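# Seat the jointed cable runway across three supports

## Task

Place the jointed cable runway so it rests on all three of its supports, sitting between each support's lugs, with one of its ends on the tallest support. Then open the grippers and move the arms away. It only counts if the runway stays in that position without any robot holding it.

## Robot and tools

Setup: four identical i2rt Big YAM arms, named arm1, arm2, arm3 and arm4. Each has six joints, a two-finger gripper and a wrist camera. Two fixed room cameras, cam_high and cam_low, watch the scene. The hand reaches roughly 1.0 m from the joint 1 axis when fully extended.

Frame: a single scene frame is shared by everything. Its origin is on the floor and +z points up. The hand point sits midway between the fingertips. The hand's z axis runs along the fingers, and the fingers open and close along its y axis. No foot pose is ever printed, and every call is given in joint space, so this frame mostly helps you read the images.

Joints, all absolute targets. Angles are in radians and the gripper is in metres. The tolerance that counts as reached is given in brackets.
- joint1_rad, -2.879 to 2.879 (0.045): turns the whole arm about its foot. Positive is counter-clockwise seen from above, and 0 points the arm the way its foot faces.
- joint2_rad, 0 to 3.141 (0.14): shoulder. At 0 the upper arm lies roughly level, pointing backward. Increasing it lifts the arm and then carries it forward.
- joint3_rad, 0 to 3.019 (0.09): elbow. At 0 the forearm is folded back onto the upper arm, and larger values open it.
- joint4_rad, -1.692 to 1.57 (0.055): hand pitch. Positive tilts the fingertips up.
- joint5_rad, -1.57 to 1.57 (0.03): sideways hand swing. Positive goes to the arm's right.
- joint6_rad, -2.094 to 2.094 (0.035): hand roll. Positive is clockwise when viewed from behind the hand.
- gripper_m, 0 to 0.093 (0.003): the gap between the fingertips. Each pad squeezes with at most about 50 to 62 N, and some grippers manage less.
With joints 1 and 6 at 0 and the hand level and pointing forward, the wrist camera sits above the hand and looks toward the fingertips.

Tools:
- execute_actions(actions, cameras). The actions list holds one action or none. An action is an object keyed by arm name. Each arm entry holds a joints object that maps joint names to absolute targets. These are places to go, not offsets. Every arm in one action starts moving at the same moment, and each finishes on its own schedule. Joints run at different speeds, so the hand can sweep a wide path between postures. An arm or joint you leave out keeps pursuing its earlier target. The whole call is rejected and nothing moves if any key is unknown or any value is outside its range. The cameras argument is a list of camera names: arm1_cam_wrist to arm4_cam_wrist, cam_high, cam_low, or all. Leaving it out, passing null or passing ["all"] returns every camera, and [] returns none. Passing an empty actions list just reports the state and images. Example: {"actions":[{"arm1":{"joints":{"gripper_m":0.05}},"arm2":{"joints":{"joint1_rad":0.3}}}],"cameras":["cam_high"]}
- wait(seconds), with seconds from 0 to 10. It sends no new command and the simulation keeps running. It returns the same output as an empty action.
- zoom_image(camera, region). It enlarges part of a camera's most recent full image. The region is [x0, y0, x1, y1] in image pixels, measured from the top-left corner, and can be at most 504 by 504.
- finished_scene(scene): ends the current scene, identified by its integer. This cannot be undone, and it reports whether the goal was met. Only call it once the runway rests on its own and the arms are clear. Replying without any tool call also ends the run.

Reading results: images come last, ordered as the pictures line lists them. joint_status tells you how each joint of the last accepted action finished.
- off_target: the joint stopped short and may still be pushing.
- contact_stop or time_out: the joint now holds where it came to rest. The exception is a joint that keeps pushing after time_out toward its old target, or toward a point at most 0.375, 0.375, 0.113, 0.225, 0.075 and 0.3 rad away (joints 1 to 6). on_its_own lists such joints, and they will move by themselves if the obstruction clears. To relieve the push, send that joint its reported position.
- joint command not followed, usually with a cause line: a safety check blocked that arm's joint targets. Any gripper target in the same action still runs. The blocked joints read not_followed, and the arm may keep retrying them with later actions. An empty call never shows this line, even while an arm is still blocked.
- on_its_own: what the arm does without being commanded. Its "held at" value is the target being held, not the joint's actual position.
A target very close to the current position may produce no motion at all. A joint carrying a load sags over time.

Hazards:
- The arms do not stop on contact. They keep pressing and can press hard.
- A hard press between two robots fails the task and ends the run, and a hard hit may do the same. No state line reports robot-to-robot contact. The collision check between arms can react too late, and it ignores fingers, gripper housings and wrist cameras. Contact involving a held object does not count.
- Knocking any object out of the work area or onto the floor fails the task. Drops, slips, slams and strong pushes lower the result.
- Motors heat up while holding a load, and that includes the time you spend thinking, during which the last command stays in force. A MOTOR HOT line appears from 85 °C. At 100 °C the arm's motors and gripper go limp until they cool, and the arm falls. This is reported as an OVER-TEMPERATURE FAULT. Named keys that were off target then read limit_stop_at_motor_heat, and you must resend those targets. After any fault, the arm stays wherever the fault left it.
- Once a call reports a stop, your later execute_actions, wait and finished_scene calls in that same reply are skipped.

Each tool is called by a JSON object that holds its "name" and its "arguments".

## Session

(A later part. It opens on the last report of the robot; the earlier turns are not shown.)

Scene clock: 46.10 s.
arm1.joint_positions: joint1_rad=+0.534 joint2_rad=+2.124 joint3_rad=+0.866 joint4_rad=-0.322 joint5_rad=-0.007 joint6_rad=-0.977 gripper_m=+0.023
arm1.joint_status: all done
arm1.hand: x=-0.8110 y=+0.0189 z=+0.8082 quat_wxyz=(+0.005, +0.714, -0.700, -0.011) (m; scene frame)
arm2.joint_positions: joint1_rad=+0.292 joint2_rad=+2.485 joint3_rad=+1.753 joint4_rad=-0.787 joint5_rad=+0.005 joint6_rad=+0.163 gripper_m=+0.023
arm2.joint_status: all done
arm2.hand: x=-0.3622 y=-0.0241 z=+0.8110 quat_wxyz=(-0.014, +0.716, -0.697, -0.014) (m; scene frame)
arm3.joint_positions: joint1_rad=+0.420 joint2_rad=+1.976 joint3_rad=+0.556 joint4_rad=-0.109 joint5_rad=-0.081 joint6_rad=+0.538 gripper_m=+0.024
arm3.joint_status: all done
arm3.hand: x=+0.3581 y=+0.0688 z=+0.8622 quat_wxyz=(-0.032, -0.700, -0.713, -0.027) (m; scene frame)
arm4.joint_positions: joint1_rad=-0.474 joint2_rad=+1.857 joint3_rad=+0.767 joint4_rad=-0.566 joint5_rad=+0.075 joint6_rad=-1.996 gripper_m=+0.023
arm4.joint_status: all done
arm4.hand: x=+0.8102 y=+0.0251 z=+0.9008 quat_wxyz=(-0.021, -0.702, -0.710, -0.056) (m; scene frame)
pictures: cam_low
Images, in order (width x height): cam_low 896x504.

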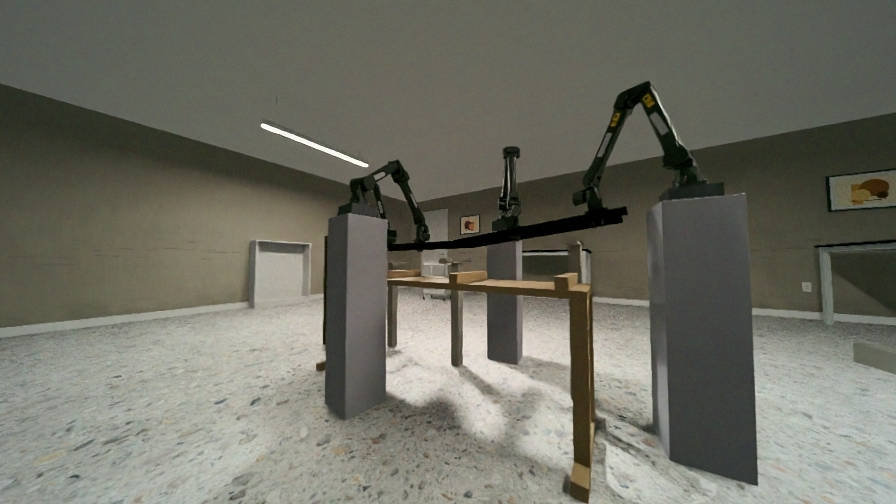

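{"name": "execute_actions", "arguments": {"actions": [{"arm1":{"joints":{"joint2_rad":2.172,"joint3_rad":0.92,"joint4_rad":-0.262}},"arm2":{"joints":{"joint2_rad":2.435,"joint3_rad":1.86,"joint4_rad":-0.785}},"arm3":{"joints":{"joint2_rad":2.025,"joint3_rad":0.595,"joint4_rad":0.015,"joint5_rad":-0.07}},"arm4":{"joints":{"joint2_rad":2.01,"joint3_rad":0.82,"joint4_rad":-0.415,"joint5_rad":0.045}}}]}}

{"name": "zoom_image", "arguments": {"camera": "arm1_cam_wrist", "region": [360, 20, 560, 200]}}

{"name": "zoom_image", "arguments": {"camera": "arm4_cam_wrist", "region": [360, 20, 560, 200]}}

{"name": "zoom_image", "arguments": {"camera": "arm2_cam_wrist", "region": [416, 100, 616, 420]}}

{"name": "zoom_image", "arguments": {"camera": "cam_low", "region": [380, 200, 640, 290]}}

Scene clock: 51.33 s.
arm1.joint_positions: joint1_rad=+0.530 joint2_rad=+2.206 joint3_rad=+0.881 joint4_rad=-0.266 joint5_rad=+0.000 joint6_rad=-0.981 gripper_m=+0.023
arm1.joint_status: all done
arm1.hand: x=-0.8136 y=+0.0138 z=+0.7789 quat_wxyz=(+0.012, +0.714, -0.700, -0.009) (m; scene frame)
arm2.joint_positions: joint1_rad=+0.297 joint2_rad=+2.544 joint3_rad=+1.774 joint4_rad=-0.764 joint5_rad=-0.001 joint6_rad=+0.166 gripper_m=+0.023
arm2.joint_status: all done
arm2.hand: x=-0.3652 y=-0.0287 z=+0.7799 quat_wxyz=(-0.008, +0.717, -0.697, -0.009) (m; scene frame)
arm3.joint_positions: joint1_rad=+0.420 joint2_rad=+2.139 joint3_rad=+0.595 joint4_rad=+0.013 joint5_rad=-0.062 joint6_rad=+0.537 gripper_m=+0.024
arm3.joint_status: all done
arm3.hand: x=+0.3562 y=+0.0648 z=+0.8194 quat_wxyz=(-0.029, -0.700, -0.713, -0.018) (m; scene frame)
arm4.joint_positions: joint1_rad=-0.472 joint2_rad=+2.018 joint3_rad=+0.781 joint4_rad=-0.428 joint5_rad=+0.060 joint6_rad=-1.997 gripper_m=+0.023
arm4.joint_status: all done
arm4.hand: x=+0.8103 y=+0.0226 z=+0.8462 quat_wxyz=(-0.029, -0.701, -0.711, -0.051) (m; scene frame)
pictures: arm1_cam_wrist, arm2_cam_wrist, arm3_cam_wrist, arm4_cam_wrist, cam_high, cam_low
Images, in order (width x height): arm1_cam_wrist 616x616, arm2_cam_wrist 616x616, arm3_cam_wrist 616x616, arm4_cam_wrist 616x616, cam_high 896x504, cam_low 896x504.

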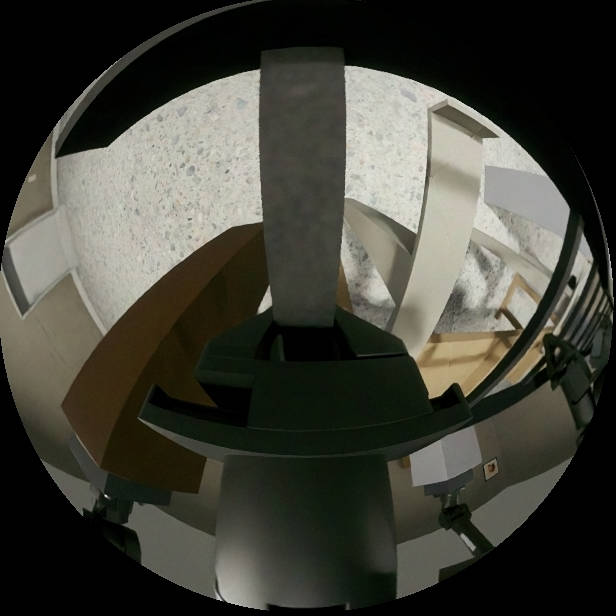

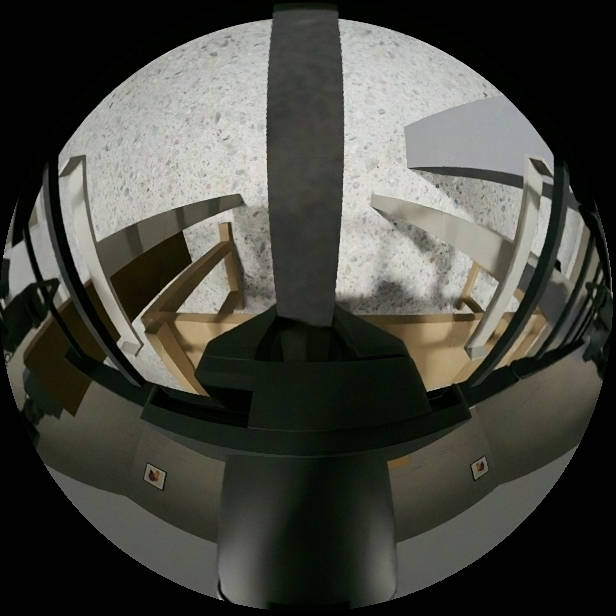

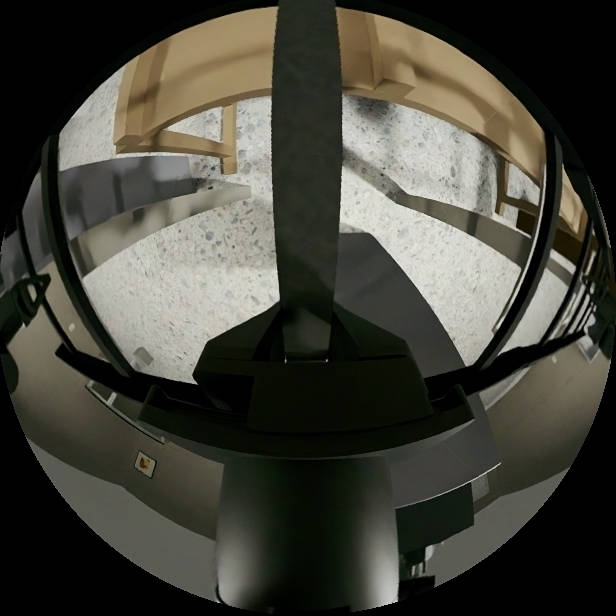

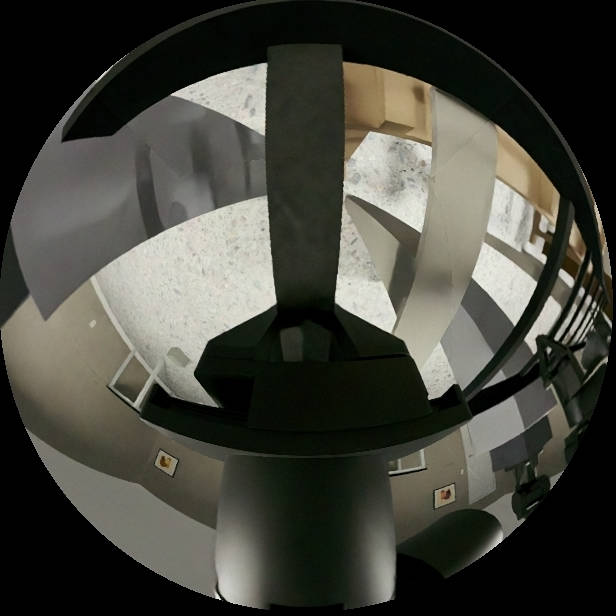

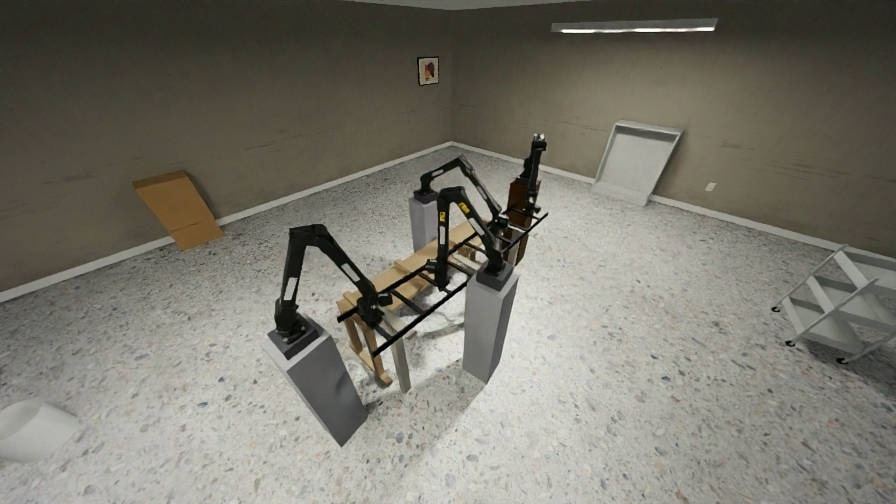

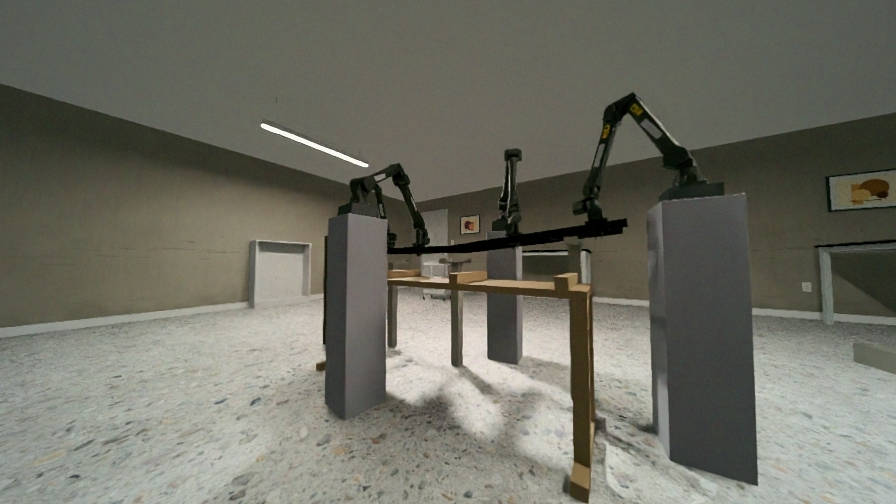

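Region (360, 20, 560, 200) of arm1_cam_wrist's 616x616 image, scaled by 2.520, with more detail than that image has; it fills the top 454 rows of this view, and the rest is white.

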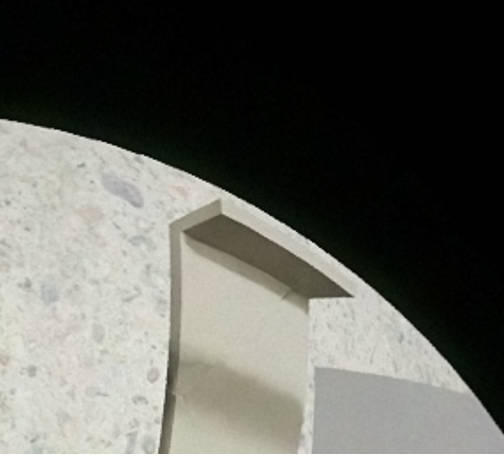

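Region (360, 20, 560, 200) of arm4_cam_wrist's 616x616 image, scaled by 2.520, with more detail than that image has; it fills the top 454 rows of this view, and the rest is white.

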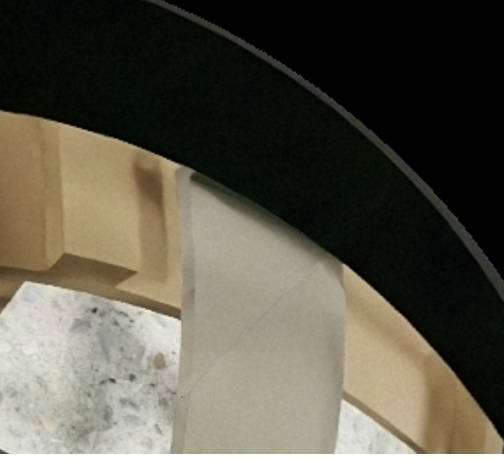

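Region (416, 100, 616, 420) of arm2_cam_wrist's 616x616 image, scaled by 1.575, with more detail than that image has; it fills the left 315 columns of this view, and the rest is white.

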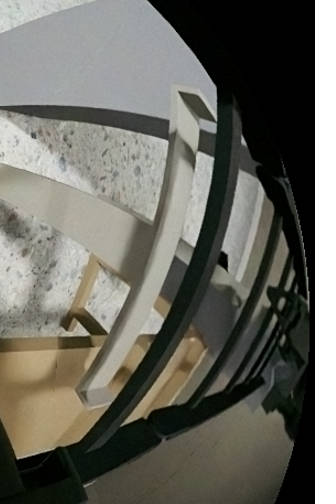

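Region (380, 200, 640, 290) of cam_low's 896x504 image, scaled by 1.938, with more detail than that image has; it fills the top 174 rows of this view, and the rest is white.

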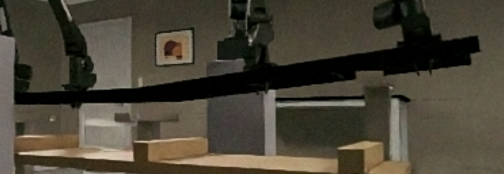

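{"name": "execute_actions", "arguments": {"actions": [{"arm1":{"joints":{"joint1_rad":0.50,"joint2_rad":2.297,"joint3_rad":0.955,"joint4_rad":-0.172,"joint6_rad":-1.0}},"arm2":{"joints":{"joint2_rad":2.52,"joint3_rad":1.885,"joint4_rad":-0.74}},"arm3":{"joints":{"joint2_rad":2.19,"joint3_rad":0.64,"joint4_rad":0.125,"joint5_rad":-0.062}},"arm4":{"joints":{"joint2_rad":2.11,"joint3_rad":0.84,"joint4_rad":-0.335,"joint5_rad":0.04}}}]}}

{"name": "zoom_image", "arguments": {"camera": "arm1_cam_wrist", "region": [400, 20, 600, 200]}}

{"name": "zoom_image", "arguments": {"camera": "cam_low", "region": [380, 200, 640, 290]}}

{"name": "zoom_image", "arguments": {"camera": "cam_high", "region": [330, 190, 570, 370]}}

Scene clock: 62.87 s.
arm1.joint_positions: joint1_rad=+0.503 joint2_rad=+2.343 joint3_rad=+0.924 joint4_rad=-0.180 joint5_rad=+0.000 joint6_rad=-1.013 gripper_m=+0.023
arm1.joint_status: all done
arm1.hand: x=-0.8108 y=+0.0039 z=+0.7315 quat_wxyz=(+0.015, +0.716, -0.698, -0.010) (m; scene frame)
arm2.joint_positions: joint1_rad=+0.297 joint2_rad=+2.636 joint3_rad=+1.804 joint4_rad=-0.715 joint5_rad=-0.001 joint6_rad=+0.162 gripper_m=+0.023
arm2.joint_status: all done
arm2.hand: x=-0.3636 y=-0.0363 z=+0.7306 quat_wxyz=(-0.004, +0.719, -0.695, -0.004) (m; scene frame)
arm3.joint_positions: joint1_rad=+0.420 joint2_rad=+2.293 joint3_rad=+0.649 joint4_rad=+0.120 joint5_rad=-0.060 joint6_rad=+0.532 gripper_m=+0.024
arm3.joint_status: all done
arm3.hand: x=+0.3575 y=+0.0607 z=+0.7769 quat_wxyz=(-0.032, -0.699, -0.715, -0.016) (m; scene frame)
arm4.joint_positions: joint1_rad=-0.470 joint2_rad=+2.118 joint3_rad=+0.801 joint4_rad=-0.353 joint5_rad=+0.057 joint6_rad=-1.999 gripper_m=+0.023
arm4.joint_status: all done
arm4.hand: x=+0.8104 y=+0.0217 z=+0.8134 quat_wxyz=(-0.032, -0.699, -0.712, -0.050) (m; scene frame)
pictures: arm1_cam_wrist, arm2_cam_wrist, arm3_cam_wrist, arm4_cam_wrist, cam_high, cam_low
Images, in order (width x height): arm1_cam_wrist 616x616, arm2_cam_wrist 616x616, arm3_cam_wrist 616x616, arm4_cam_wrist 616x616, cam_high 896x504, cam_low 896x504.

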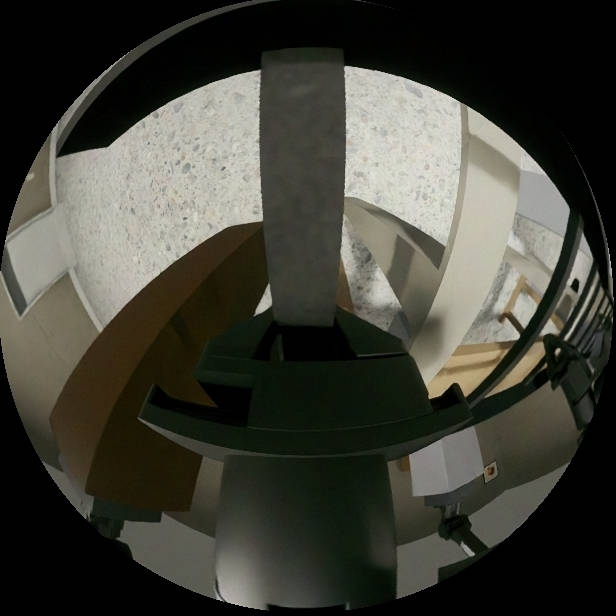

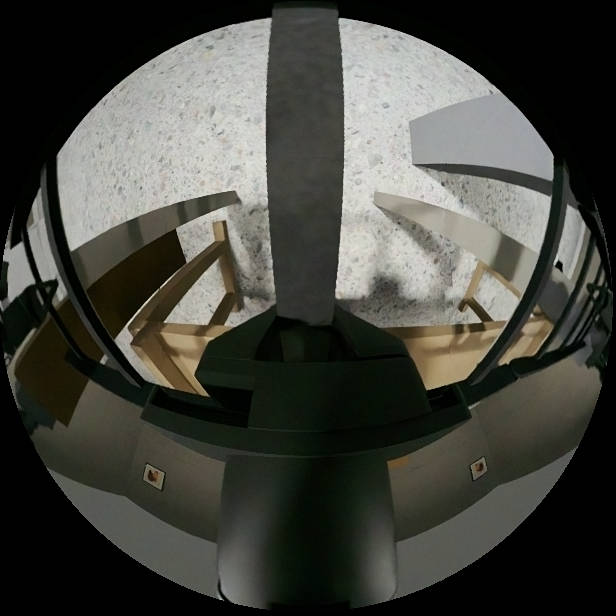

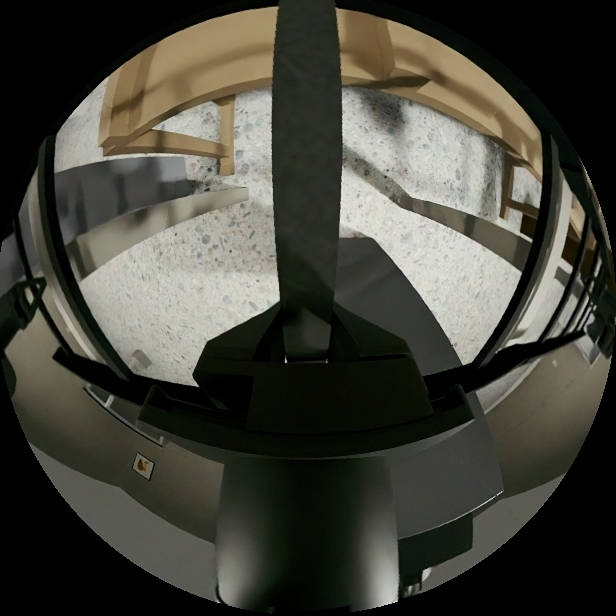

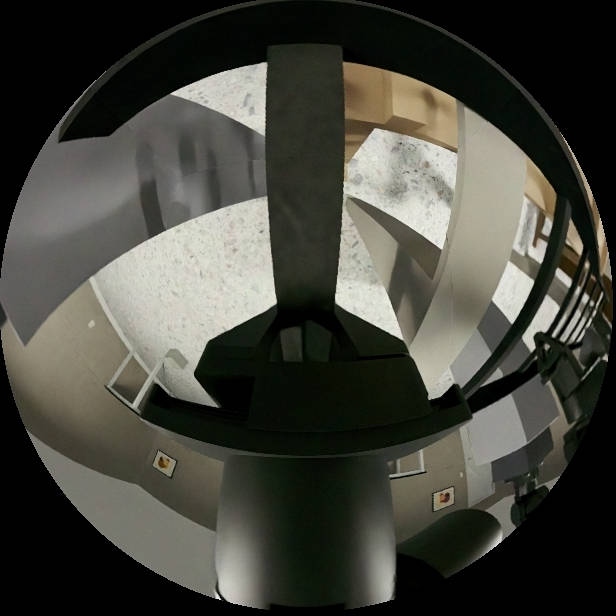

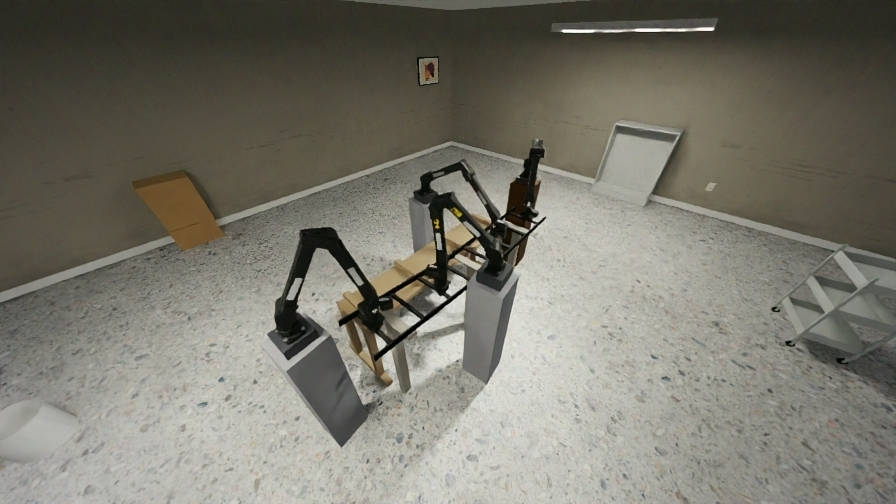

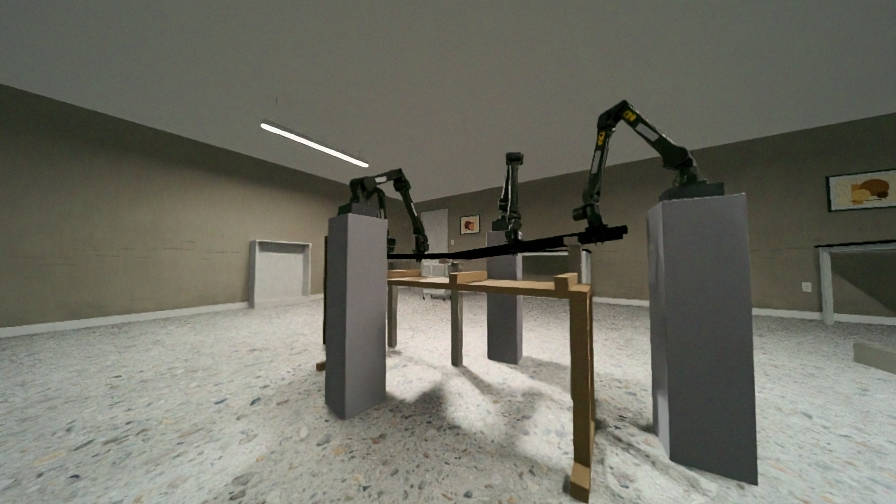

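Region (400, 20, 600, 200) of arm1_cam_wrist's 616x616 image, scaled by 2.520, with more detail than that image has; it fills the top 454 rows of this view, and the rest is white.

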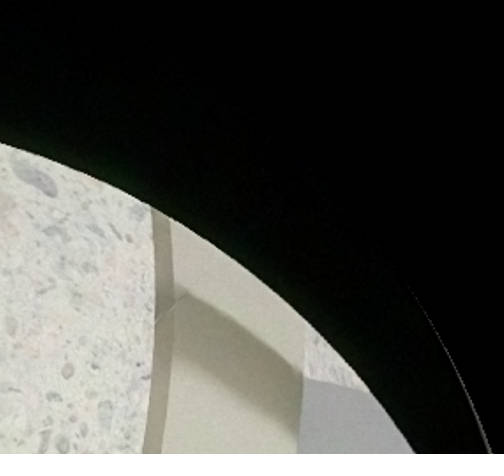

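Region (380, 200, 640, 290) of cam_low's 896x504 image, scaled by 1.938, with more detail than that image has; it fills the top 174 rows of this view, and the rest is white.

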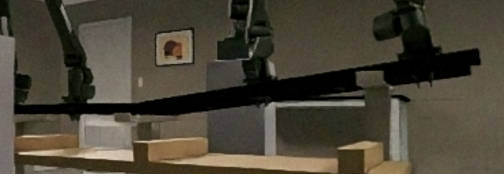

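Region (330, 190, 570, 370) of cam_high's 896x504 image, scaled by 2.100, with more detail than that image has; it fills the top 378 rows of this view, and the rest is white.

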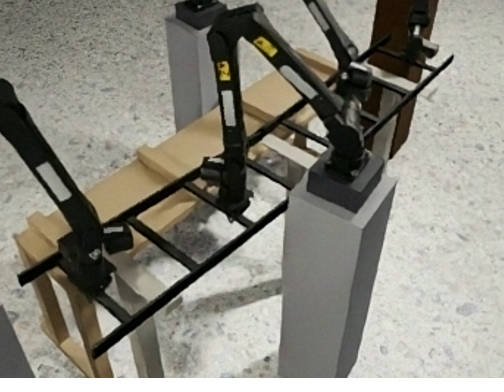

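{"name": "execute_actions", "arguments": {"actions": [], "cameras": ["cam_high","cam_low"]}}

{"name": "execute_actions", "arguments": {"actions": [{"arm1":{"joints":{"joint2_rad":2.345,"joint3_rad":0.965,"joint4_rad":-0.14}},"arm2":{"joints":{"joint2_rad":2.56,"joint3_rad":1.885,"joint4_rad":-0.715}},"arm3":{"joints":{"joint2_rad":2.24,"joint3_rad":0.655,"joint4_rad":0.15}},"arm4":{"joints":{"joint2_rad":2.15,"joint3_rad":0.845,"joint4_rad":-0.32}}}], "cameras": ["cam_high","cam_low"]}}

{"name": "zoom_image", "arguments": {"camera": "cam_low", "region": [380,200,640,290]}}

Scene clock: 75.23 s.
arm1.joint_positions: joint1_rad=+0.503 joint2_rad=+2.343 joint3_rad=+0.924 joint4_rad=-0.180 joint5_rad=+0.000 joint6_rad=-1.013 gripper_m=+0.023
arm1.joint_status: all done
arm1.hand: x=-0.8108 y=+0.0039 z=+0.7315 quat_wxyz=(+0.015, +0.716, -0.698, -0.010) (m; scene frame)
arm2.joint_positions: joint1_rad=+0.297 joint2_rad=+2.636 joint3_rad=+1.804 joint4_rad=-0.715 joint5_rad=-0.001 joint6_rad=+0.162 gripper_m=+0.023
arm2.joint_status: all done
arm2.hand: x=-0.3636 y=-0.0363 z=+0.7306 quat_wxyz=(-0.004, +0.719, -0.695, -0.004) (m; scene frame)
arm3.joint_positions: joint1_rad=+0.420 joint2_rad=+2.293 joint3_rad=+0.649 joint4_rad=+0.120 joint5_rad=-0.060 joint6_rad=+0.532 gripper_m=+0.024
arm3.joint_status: all done
arm3.hand: x=+0.3575 y=+0.0607 z=+0.7769 quat_wxyz=(-0.032, -0.699, -0.715, -0.016) (m; scene frame)
arm4.joint_positions: joint1_rad=-0.470 joint2_rad=+2.118 joint3_rad=+0.801 joint4_rad=-0.353 joint5_rad=+0.057 joint6_rad=-1.999 gripper_m=+0.023
arm4.joint_status: all done
arm4.hand: x=+0.8104 y=+0.0217 z=+0.8134 quat_wxyz=(-0.032, -0.699, -0.712, -0.050) (m; scene frame)
pictures: cam_high, cam_low
Images, in order (width x height): cam_high 896x504, cam_low 896x504.

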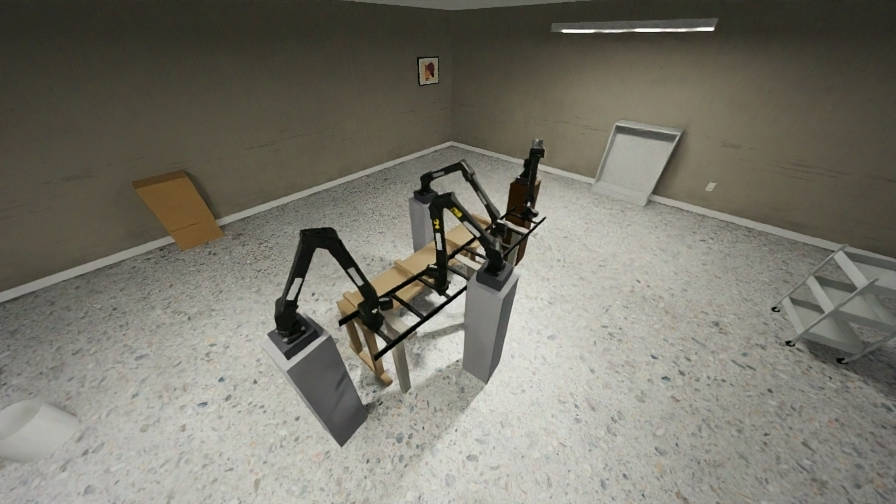

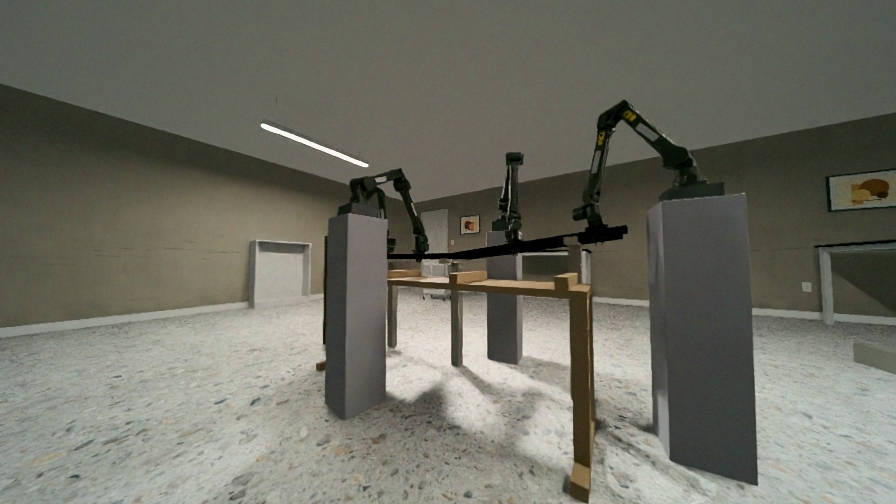

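Scene clock: 75.90 s.
arm1.joint_positions: joint1_rad=+0.503 joint2_rad=+2.378 joint3_rad=+0.936 joint4_rad=-0.151 joint5_rad=+0.003 joint6_rad=-1.013 gripper_m=+0.023
arm1.joint_status: all done
arm1.hand: x=-0.8101 y=+0.0038 z=+0.7191 quat_wxyz=(+0.012, +0.716, -0.698, -0.008) (m; scene frame)
arm2.joint_positions: joint1_rad=+0.297 joint2_rad=+2.653 joint3_rad=+1.809 joint4_rad=-0.699 joint5_rad=+0.002 joint6_rad=+0.162 gripper_m=+0.023
arm2.joint_status: all done
arm2.hand: x=-0.3629 y=-0.0368 z=+0.7215 quat_wxyz=(-0.007, +0.719, -0.695, -0.005) (m; scene frame)
arm3.joint_positions: joint1_rad=+0.420 joint2_rad=+2.303 joint3_rad=+0.649 joint4_rad=+0.136 joint5_rad=-0.061 joint6_rad=+0.532 gripper_m=+0.024
arm3.joint_status: all done
arm3.hand: x=+0.3577 y=+0.0608 z=+0.7741 quat_wxyz=(-0.035, -0.698, -0.715, -0.016) (m; scene frame)
arm4.joint_positions: joint1_rad=-0.470 joint2_rad=+2.117 joint3_rad=+0.801 joint4_rad=-0.354 joint5_rad=+0.057 joint6_rad=-1.999 gripper_m=+0.023
arm4.joint_status: all done
arm4.hand: x=+0.8102 y=+0.0218 z=+0.8139 quat_wxyz=(-0.032, -0.699, -0.712, -0.050) (m; scene frame)
pictures: cam_high, cam_low
Images, in order (width x height): cam_high 896x504, cam_low 896x504.

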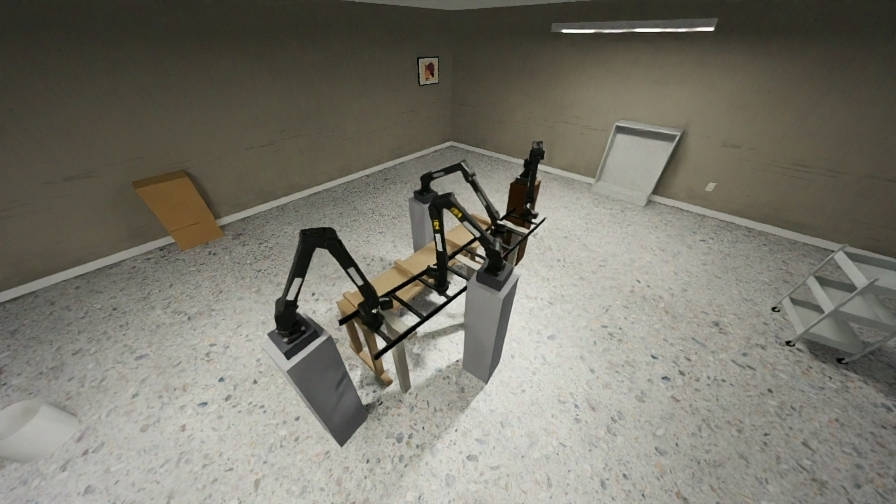

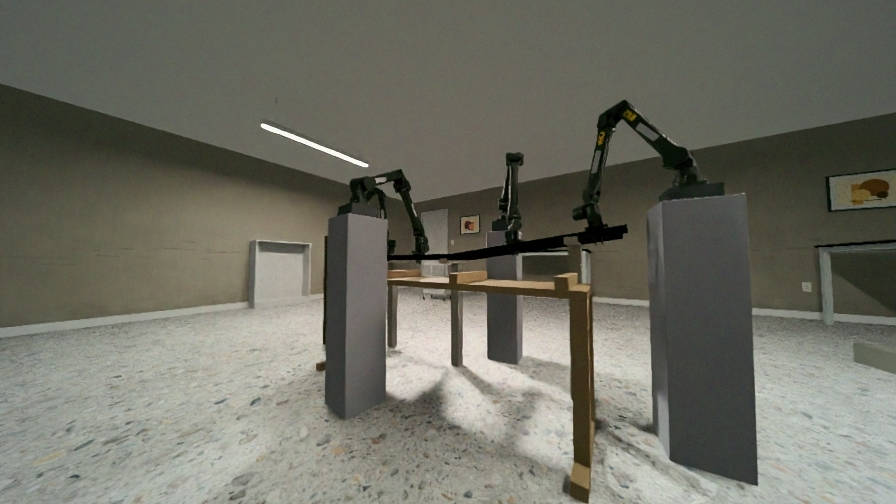

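Region (380, 200, 640, 290) of cam_low's 896x504 image, scaled by 1.938, with more detail than that image has; it fills the top 174 rows of this view, and the rest is white.

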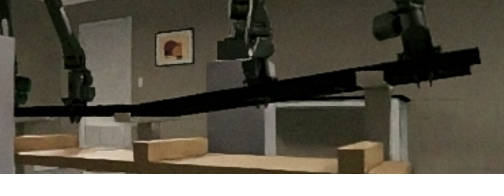

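{"name": "zoom_image", "arguments": {"camera": "cam_high", "region": [330,190,570,370]}}

{"name": "execute_actions", "arguments": {"actions": [{"arm1":{"joints":{"joint2_rad":2.375,"joint3_rad":0.965,"joint4_rad":-0.125}},"arm2":{"joints":{"joint2_rad":2.6,"joint3_rad":1.885,"joint4_rad":-0.7}},"arm3":{"joints":{"joint2_rad":2.27,"joint3_rad":0.655,"joint4_rad":0.15}},"arm4":{"joints":{"joint2_rad":2.125,"joint3_rad":0.83,"joint4_rad":-0.34}}}]}}

Region (330, 190, 570, 370) of cam_high's 896x504 image, scaled by 2.100, with more detail than that image has; it fills the top 378 rows of this view, and the rest is white.

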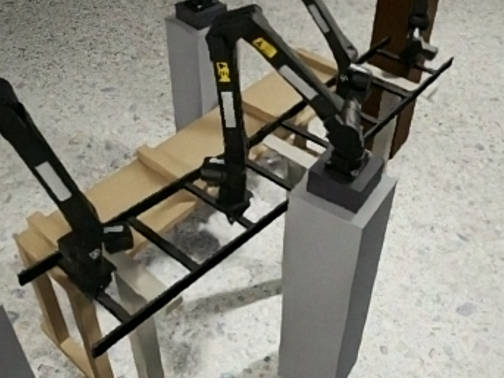

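Scene clock: 78.97 s.
arm1.joint_positions: joint1_rad=+0.502 joint2_rad=+2.407 joint3_rad=+0.951 joint4_rad=-0.132 joint5_rad=+0.006 joint6_rad=-1.013 gripper_m=+0.023
arm1.joint_status: all done
arm1.hand: x=-0.8085 y=+0.0041 z=+0.7089 quat_wxyz=(+0.011, +0.716, -0.698, -0.006) (m; scene frame)
arm2.joint_positions: joint1_rad=+0.295 joint2_rad=+2.680 joint3_rad=+1.822 joint4_rad=-0.683 joint5_rad=+0.002 joint6_rad=+0.160 gripper_m=+0.023
arm2.joint_status: all done
arm2.hand: x=-0.3613 y=-0.0373 z=+0.7078 quat_wxyz=(-0.007, +0.718, -0.696, -0.005) (m; scene frame)
arm3.joint_positions: joint1_rad=+0.420 joint2_rad=+2.328 joint3_rad=+0.660 joint4_rad=+0.148 joint5_rad=-0.066 joint6_rad=+0.532 gripper_m=+0.024
arm3.joint_status: all done
arm3.hand: x=+0.3583 y=+0.0613 z=+0.7671 quat_wxyz=(-0.035, -0.698, -0.715, -0.018) (m; scene frame)
arm4.joint_positions: joint1_rad=-0.470 joint2_rad=+2.108 joint3_rad=+0.801 joint4_rad=-0.366 joint5_rad=+0.057 joint6_rad=-1.999 gripper_m=+0.023
arm4.joint_status: all done
arm4.hand: x=+0.8103 y=+0.0216 z=+0.8171 quat_wxyz=(-0.033, -0.699, -0.712, -0.051) (m; scene frame)
pictures: arm1_cam_wrist, arm2_cam_wrist, arm3_cam_wrist, arm4_cam_wrist, cam_high, cam_low
Images, in order (width x height): arm1_cam_wrist 616x616, arm2_cam_wrist 616x616, arm3_cam_wrist 616x616, arm4_cam_wrist 616x616, cam_high 896x504, cam_low 896x504.

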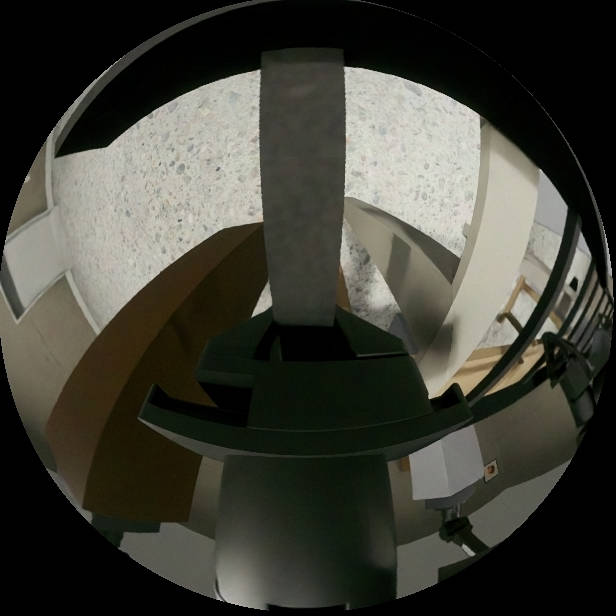

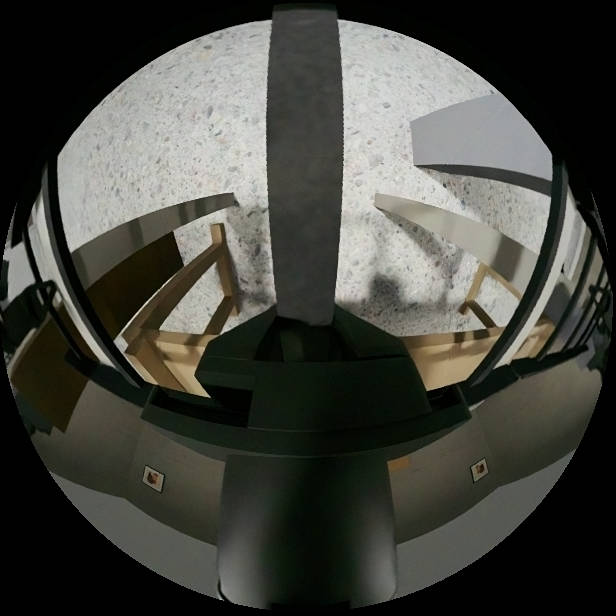

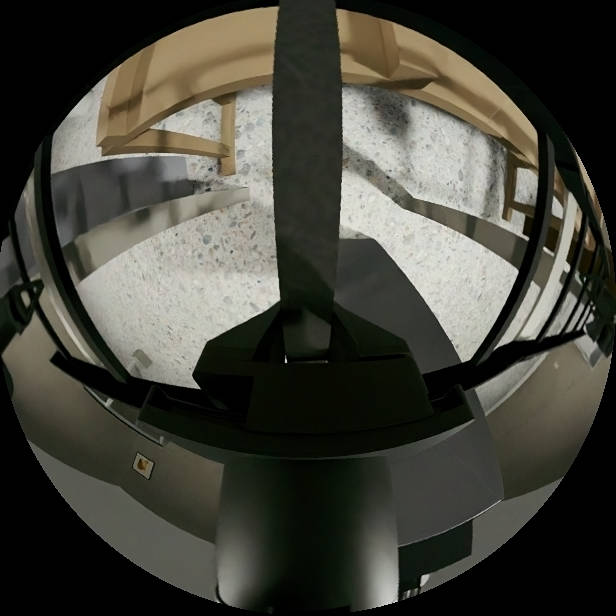

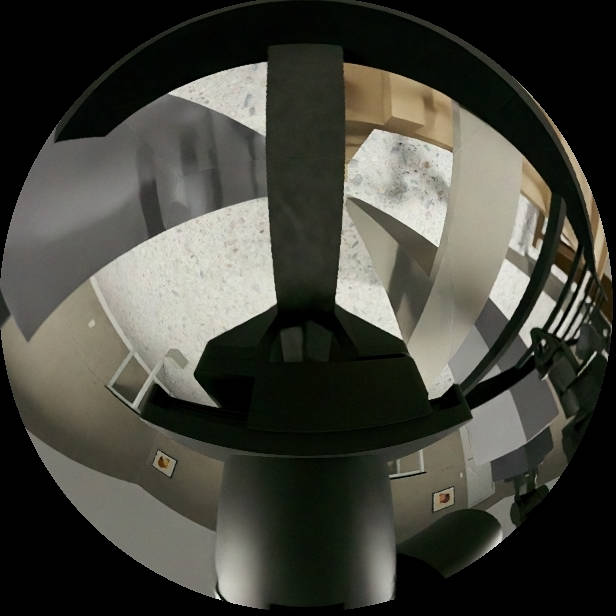

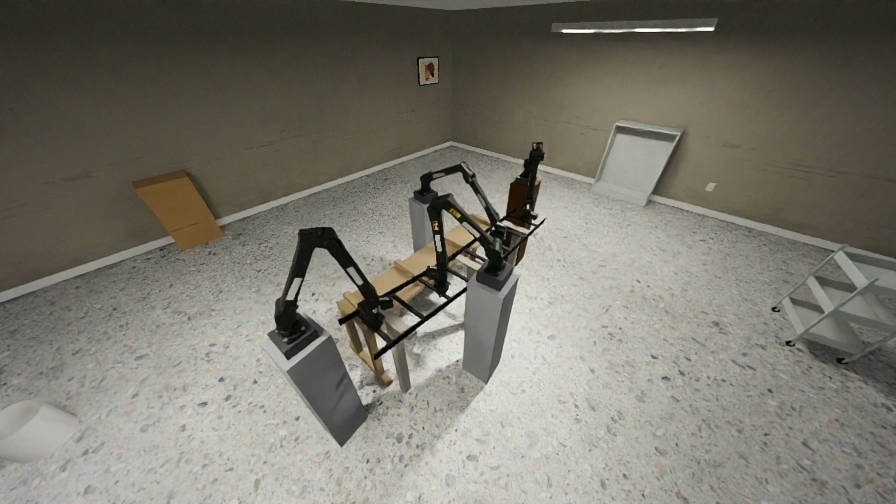

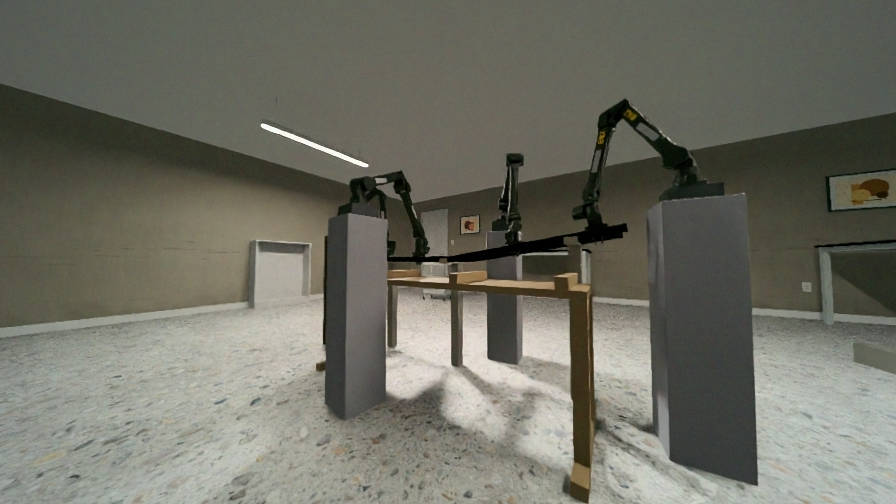

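High end seated; continue lowering the low side.

{"name": "execute_actions", "arguments": {"actions": [{"arm1":{"joints":{"joint2_rad":2.41,"joint3_rad":0.975,"joint4_rad":-0.1}},"arm2":{"joints":{"joint2_rad":2.635,"joint3_rad":1.895,"joint4_rad":-0.685}},"arm3":{"joints":{"joint2_rad":2.3,"joint3_rad":0.665,"joint4_rad":0.17}},"arm4":{"joints":{"joint2_rad":2.115,"joint3_rad":0.83,"joint4_rad":-0.345}}}], "cameras": ["cam_high","cam_low"]}}

{"name": "zoom_image", "arguments": {"camera": "cam_low", "region": [380,215,640,290]}}

Scene clock: 82.67 s.
arm1.joint_positions: joint1_rad=+0.502 joint2_rad=+2.426 joint3_rad=+0.957 joint4_rad=-0.114 joint5_rad=+0.007 joint6_rad=-1.013 gripper_m=+0.023
arm1.joint_status: all done
arm1.hand: x=-0.8084 y=+0.0040 z=+0.7022 quat_wxyz=(+0.008, +0.716, -0.698, -0.005) (m; scene frame)
arm2.joint_positions: joint1_rad=+0.295 joint2_rad=+2.688 joint3_rad=+1.827 joint4_rad=-0.682 joint5_rad=+0.003 joint6_rad=+0.160 gripper_m=+0.023
arm2.joint_status: all done
arm2.hand: x=-0.3611 y=-0.0374 z=+0.7042 quat_wxyz=(-0.007, +0.718, -0.696, -0.005) (m; scene frame)
arm3.joint_positions: joint1_rad=+0.420 joint2_rad=+2.330 joint3_rad=+0.660 joint4_rad=+0.152 joint5_rad=-0.066 joint6_rad=+0.532 gripper_m=+0.024
arm3.joint_status: all done
arm3.hand: x=+0.3586 y=+0.0610 z=+0.7667 quat_wxyz=(-0.036, -0.698, -0.715, -0.018) (m; scene frame)
arm4.joint_positions: joint1_rad=-0.470 joint2_rad=+2.107 joint3_rad=+0.801 joint4_rad=-0.368 joint5_rad=+0.056 joint6_rad=-1.999 gripper_m=+0.023
arm4.joint_status: all done
arm4.hand: x=+0.8101 y=+0.0215 z=+0.8176 quat_wxyz=(-0.033, -0.699, -0.712, -0.050) (m; scene frame)
pictures: cam_high, cam_low
Images, in order (width x height): cam_high 896x504, cam_low 896x504.

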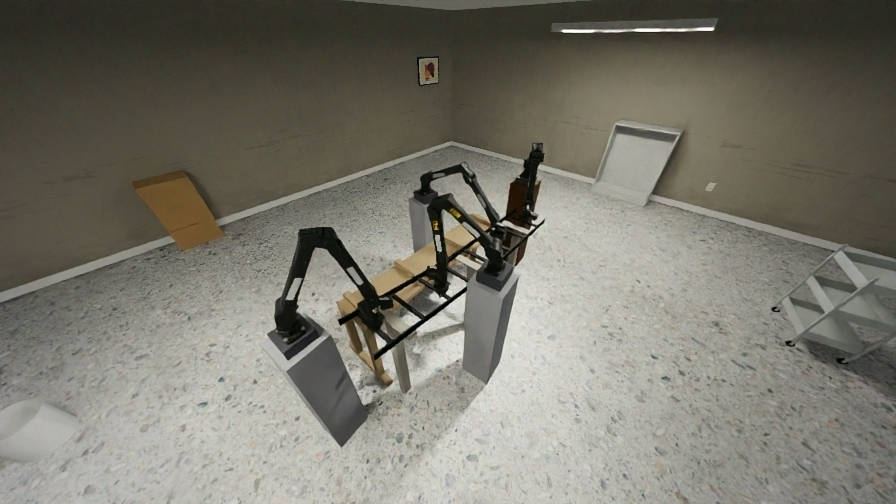

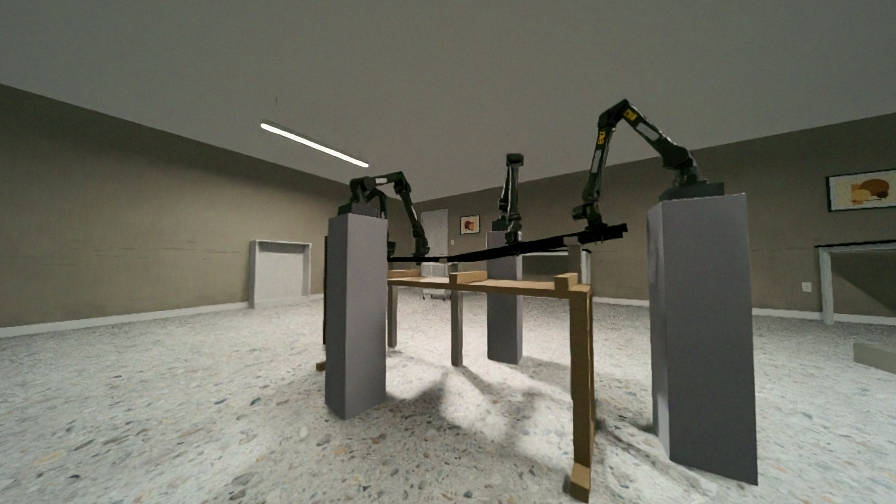

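Region (380, 215, 640, 290) of cam_low's 896x504 image, scaled by 1.938, with more detail than that image has; it fills the top 145 rows of this view, and the rest is white.

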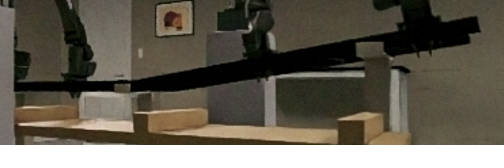

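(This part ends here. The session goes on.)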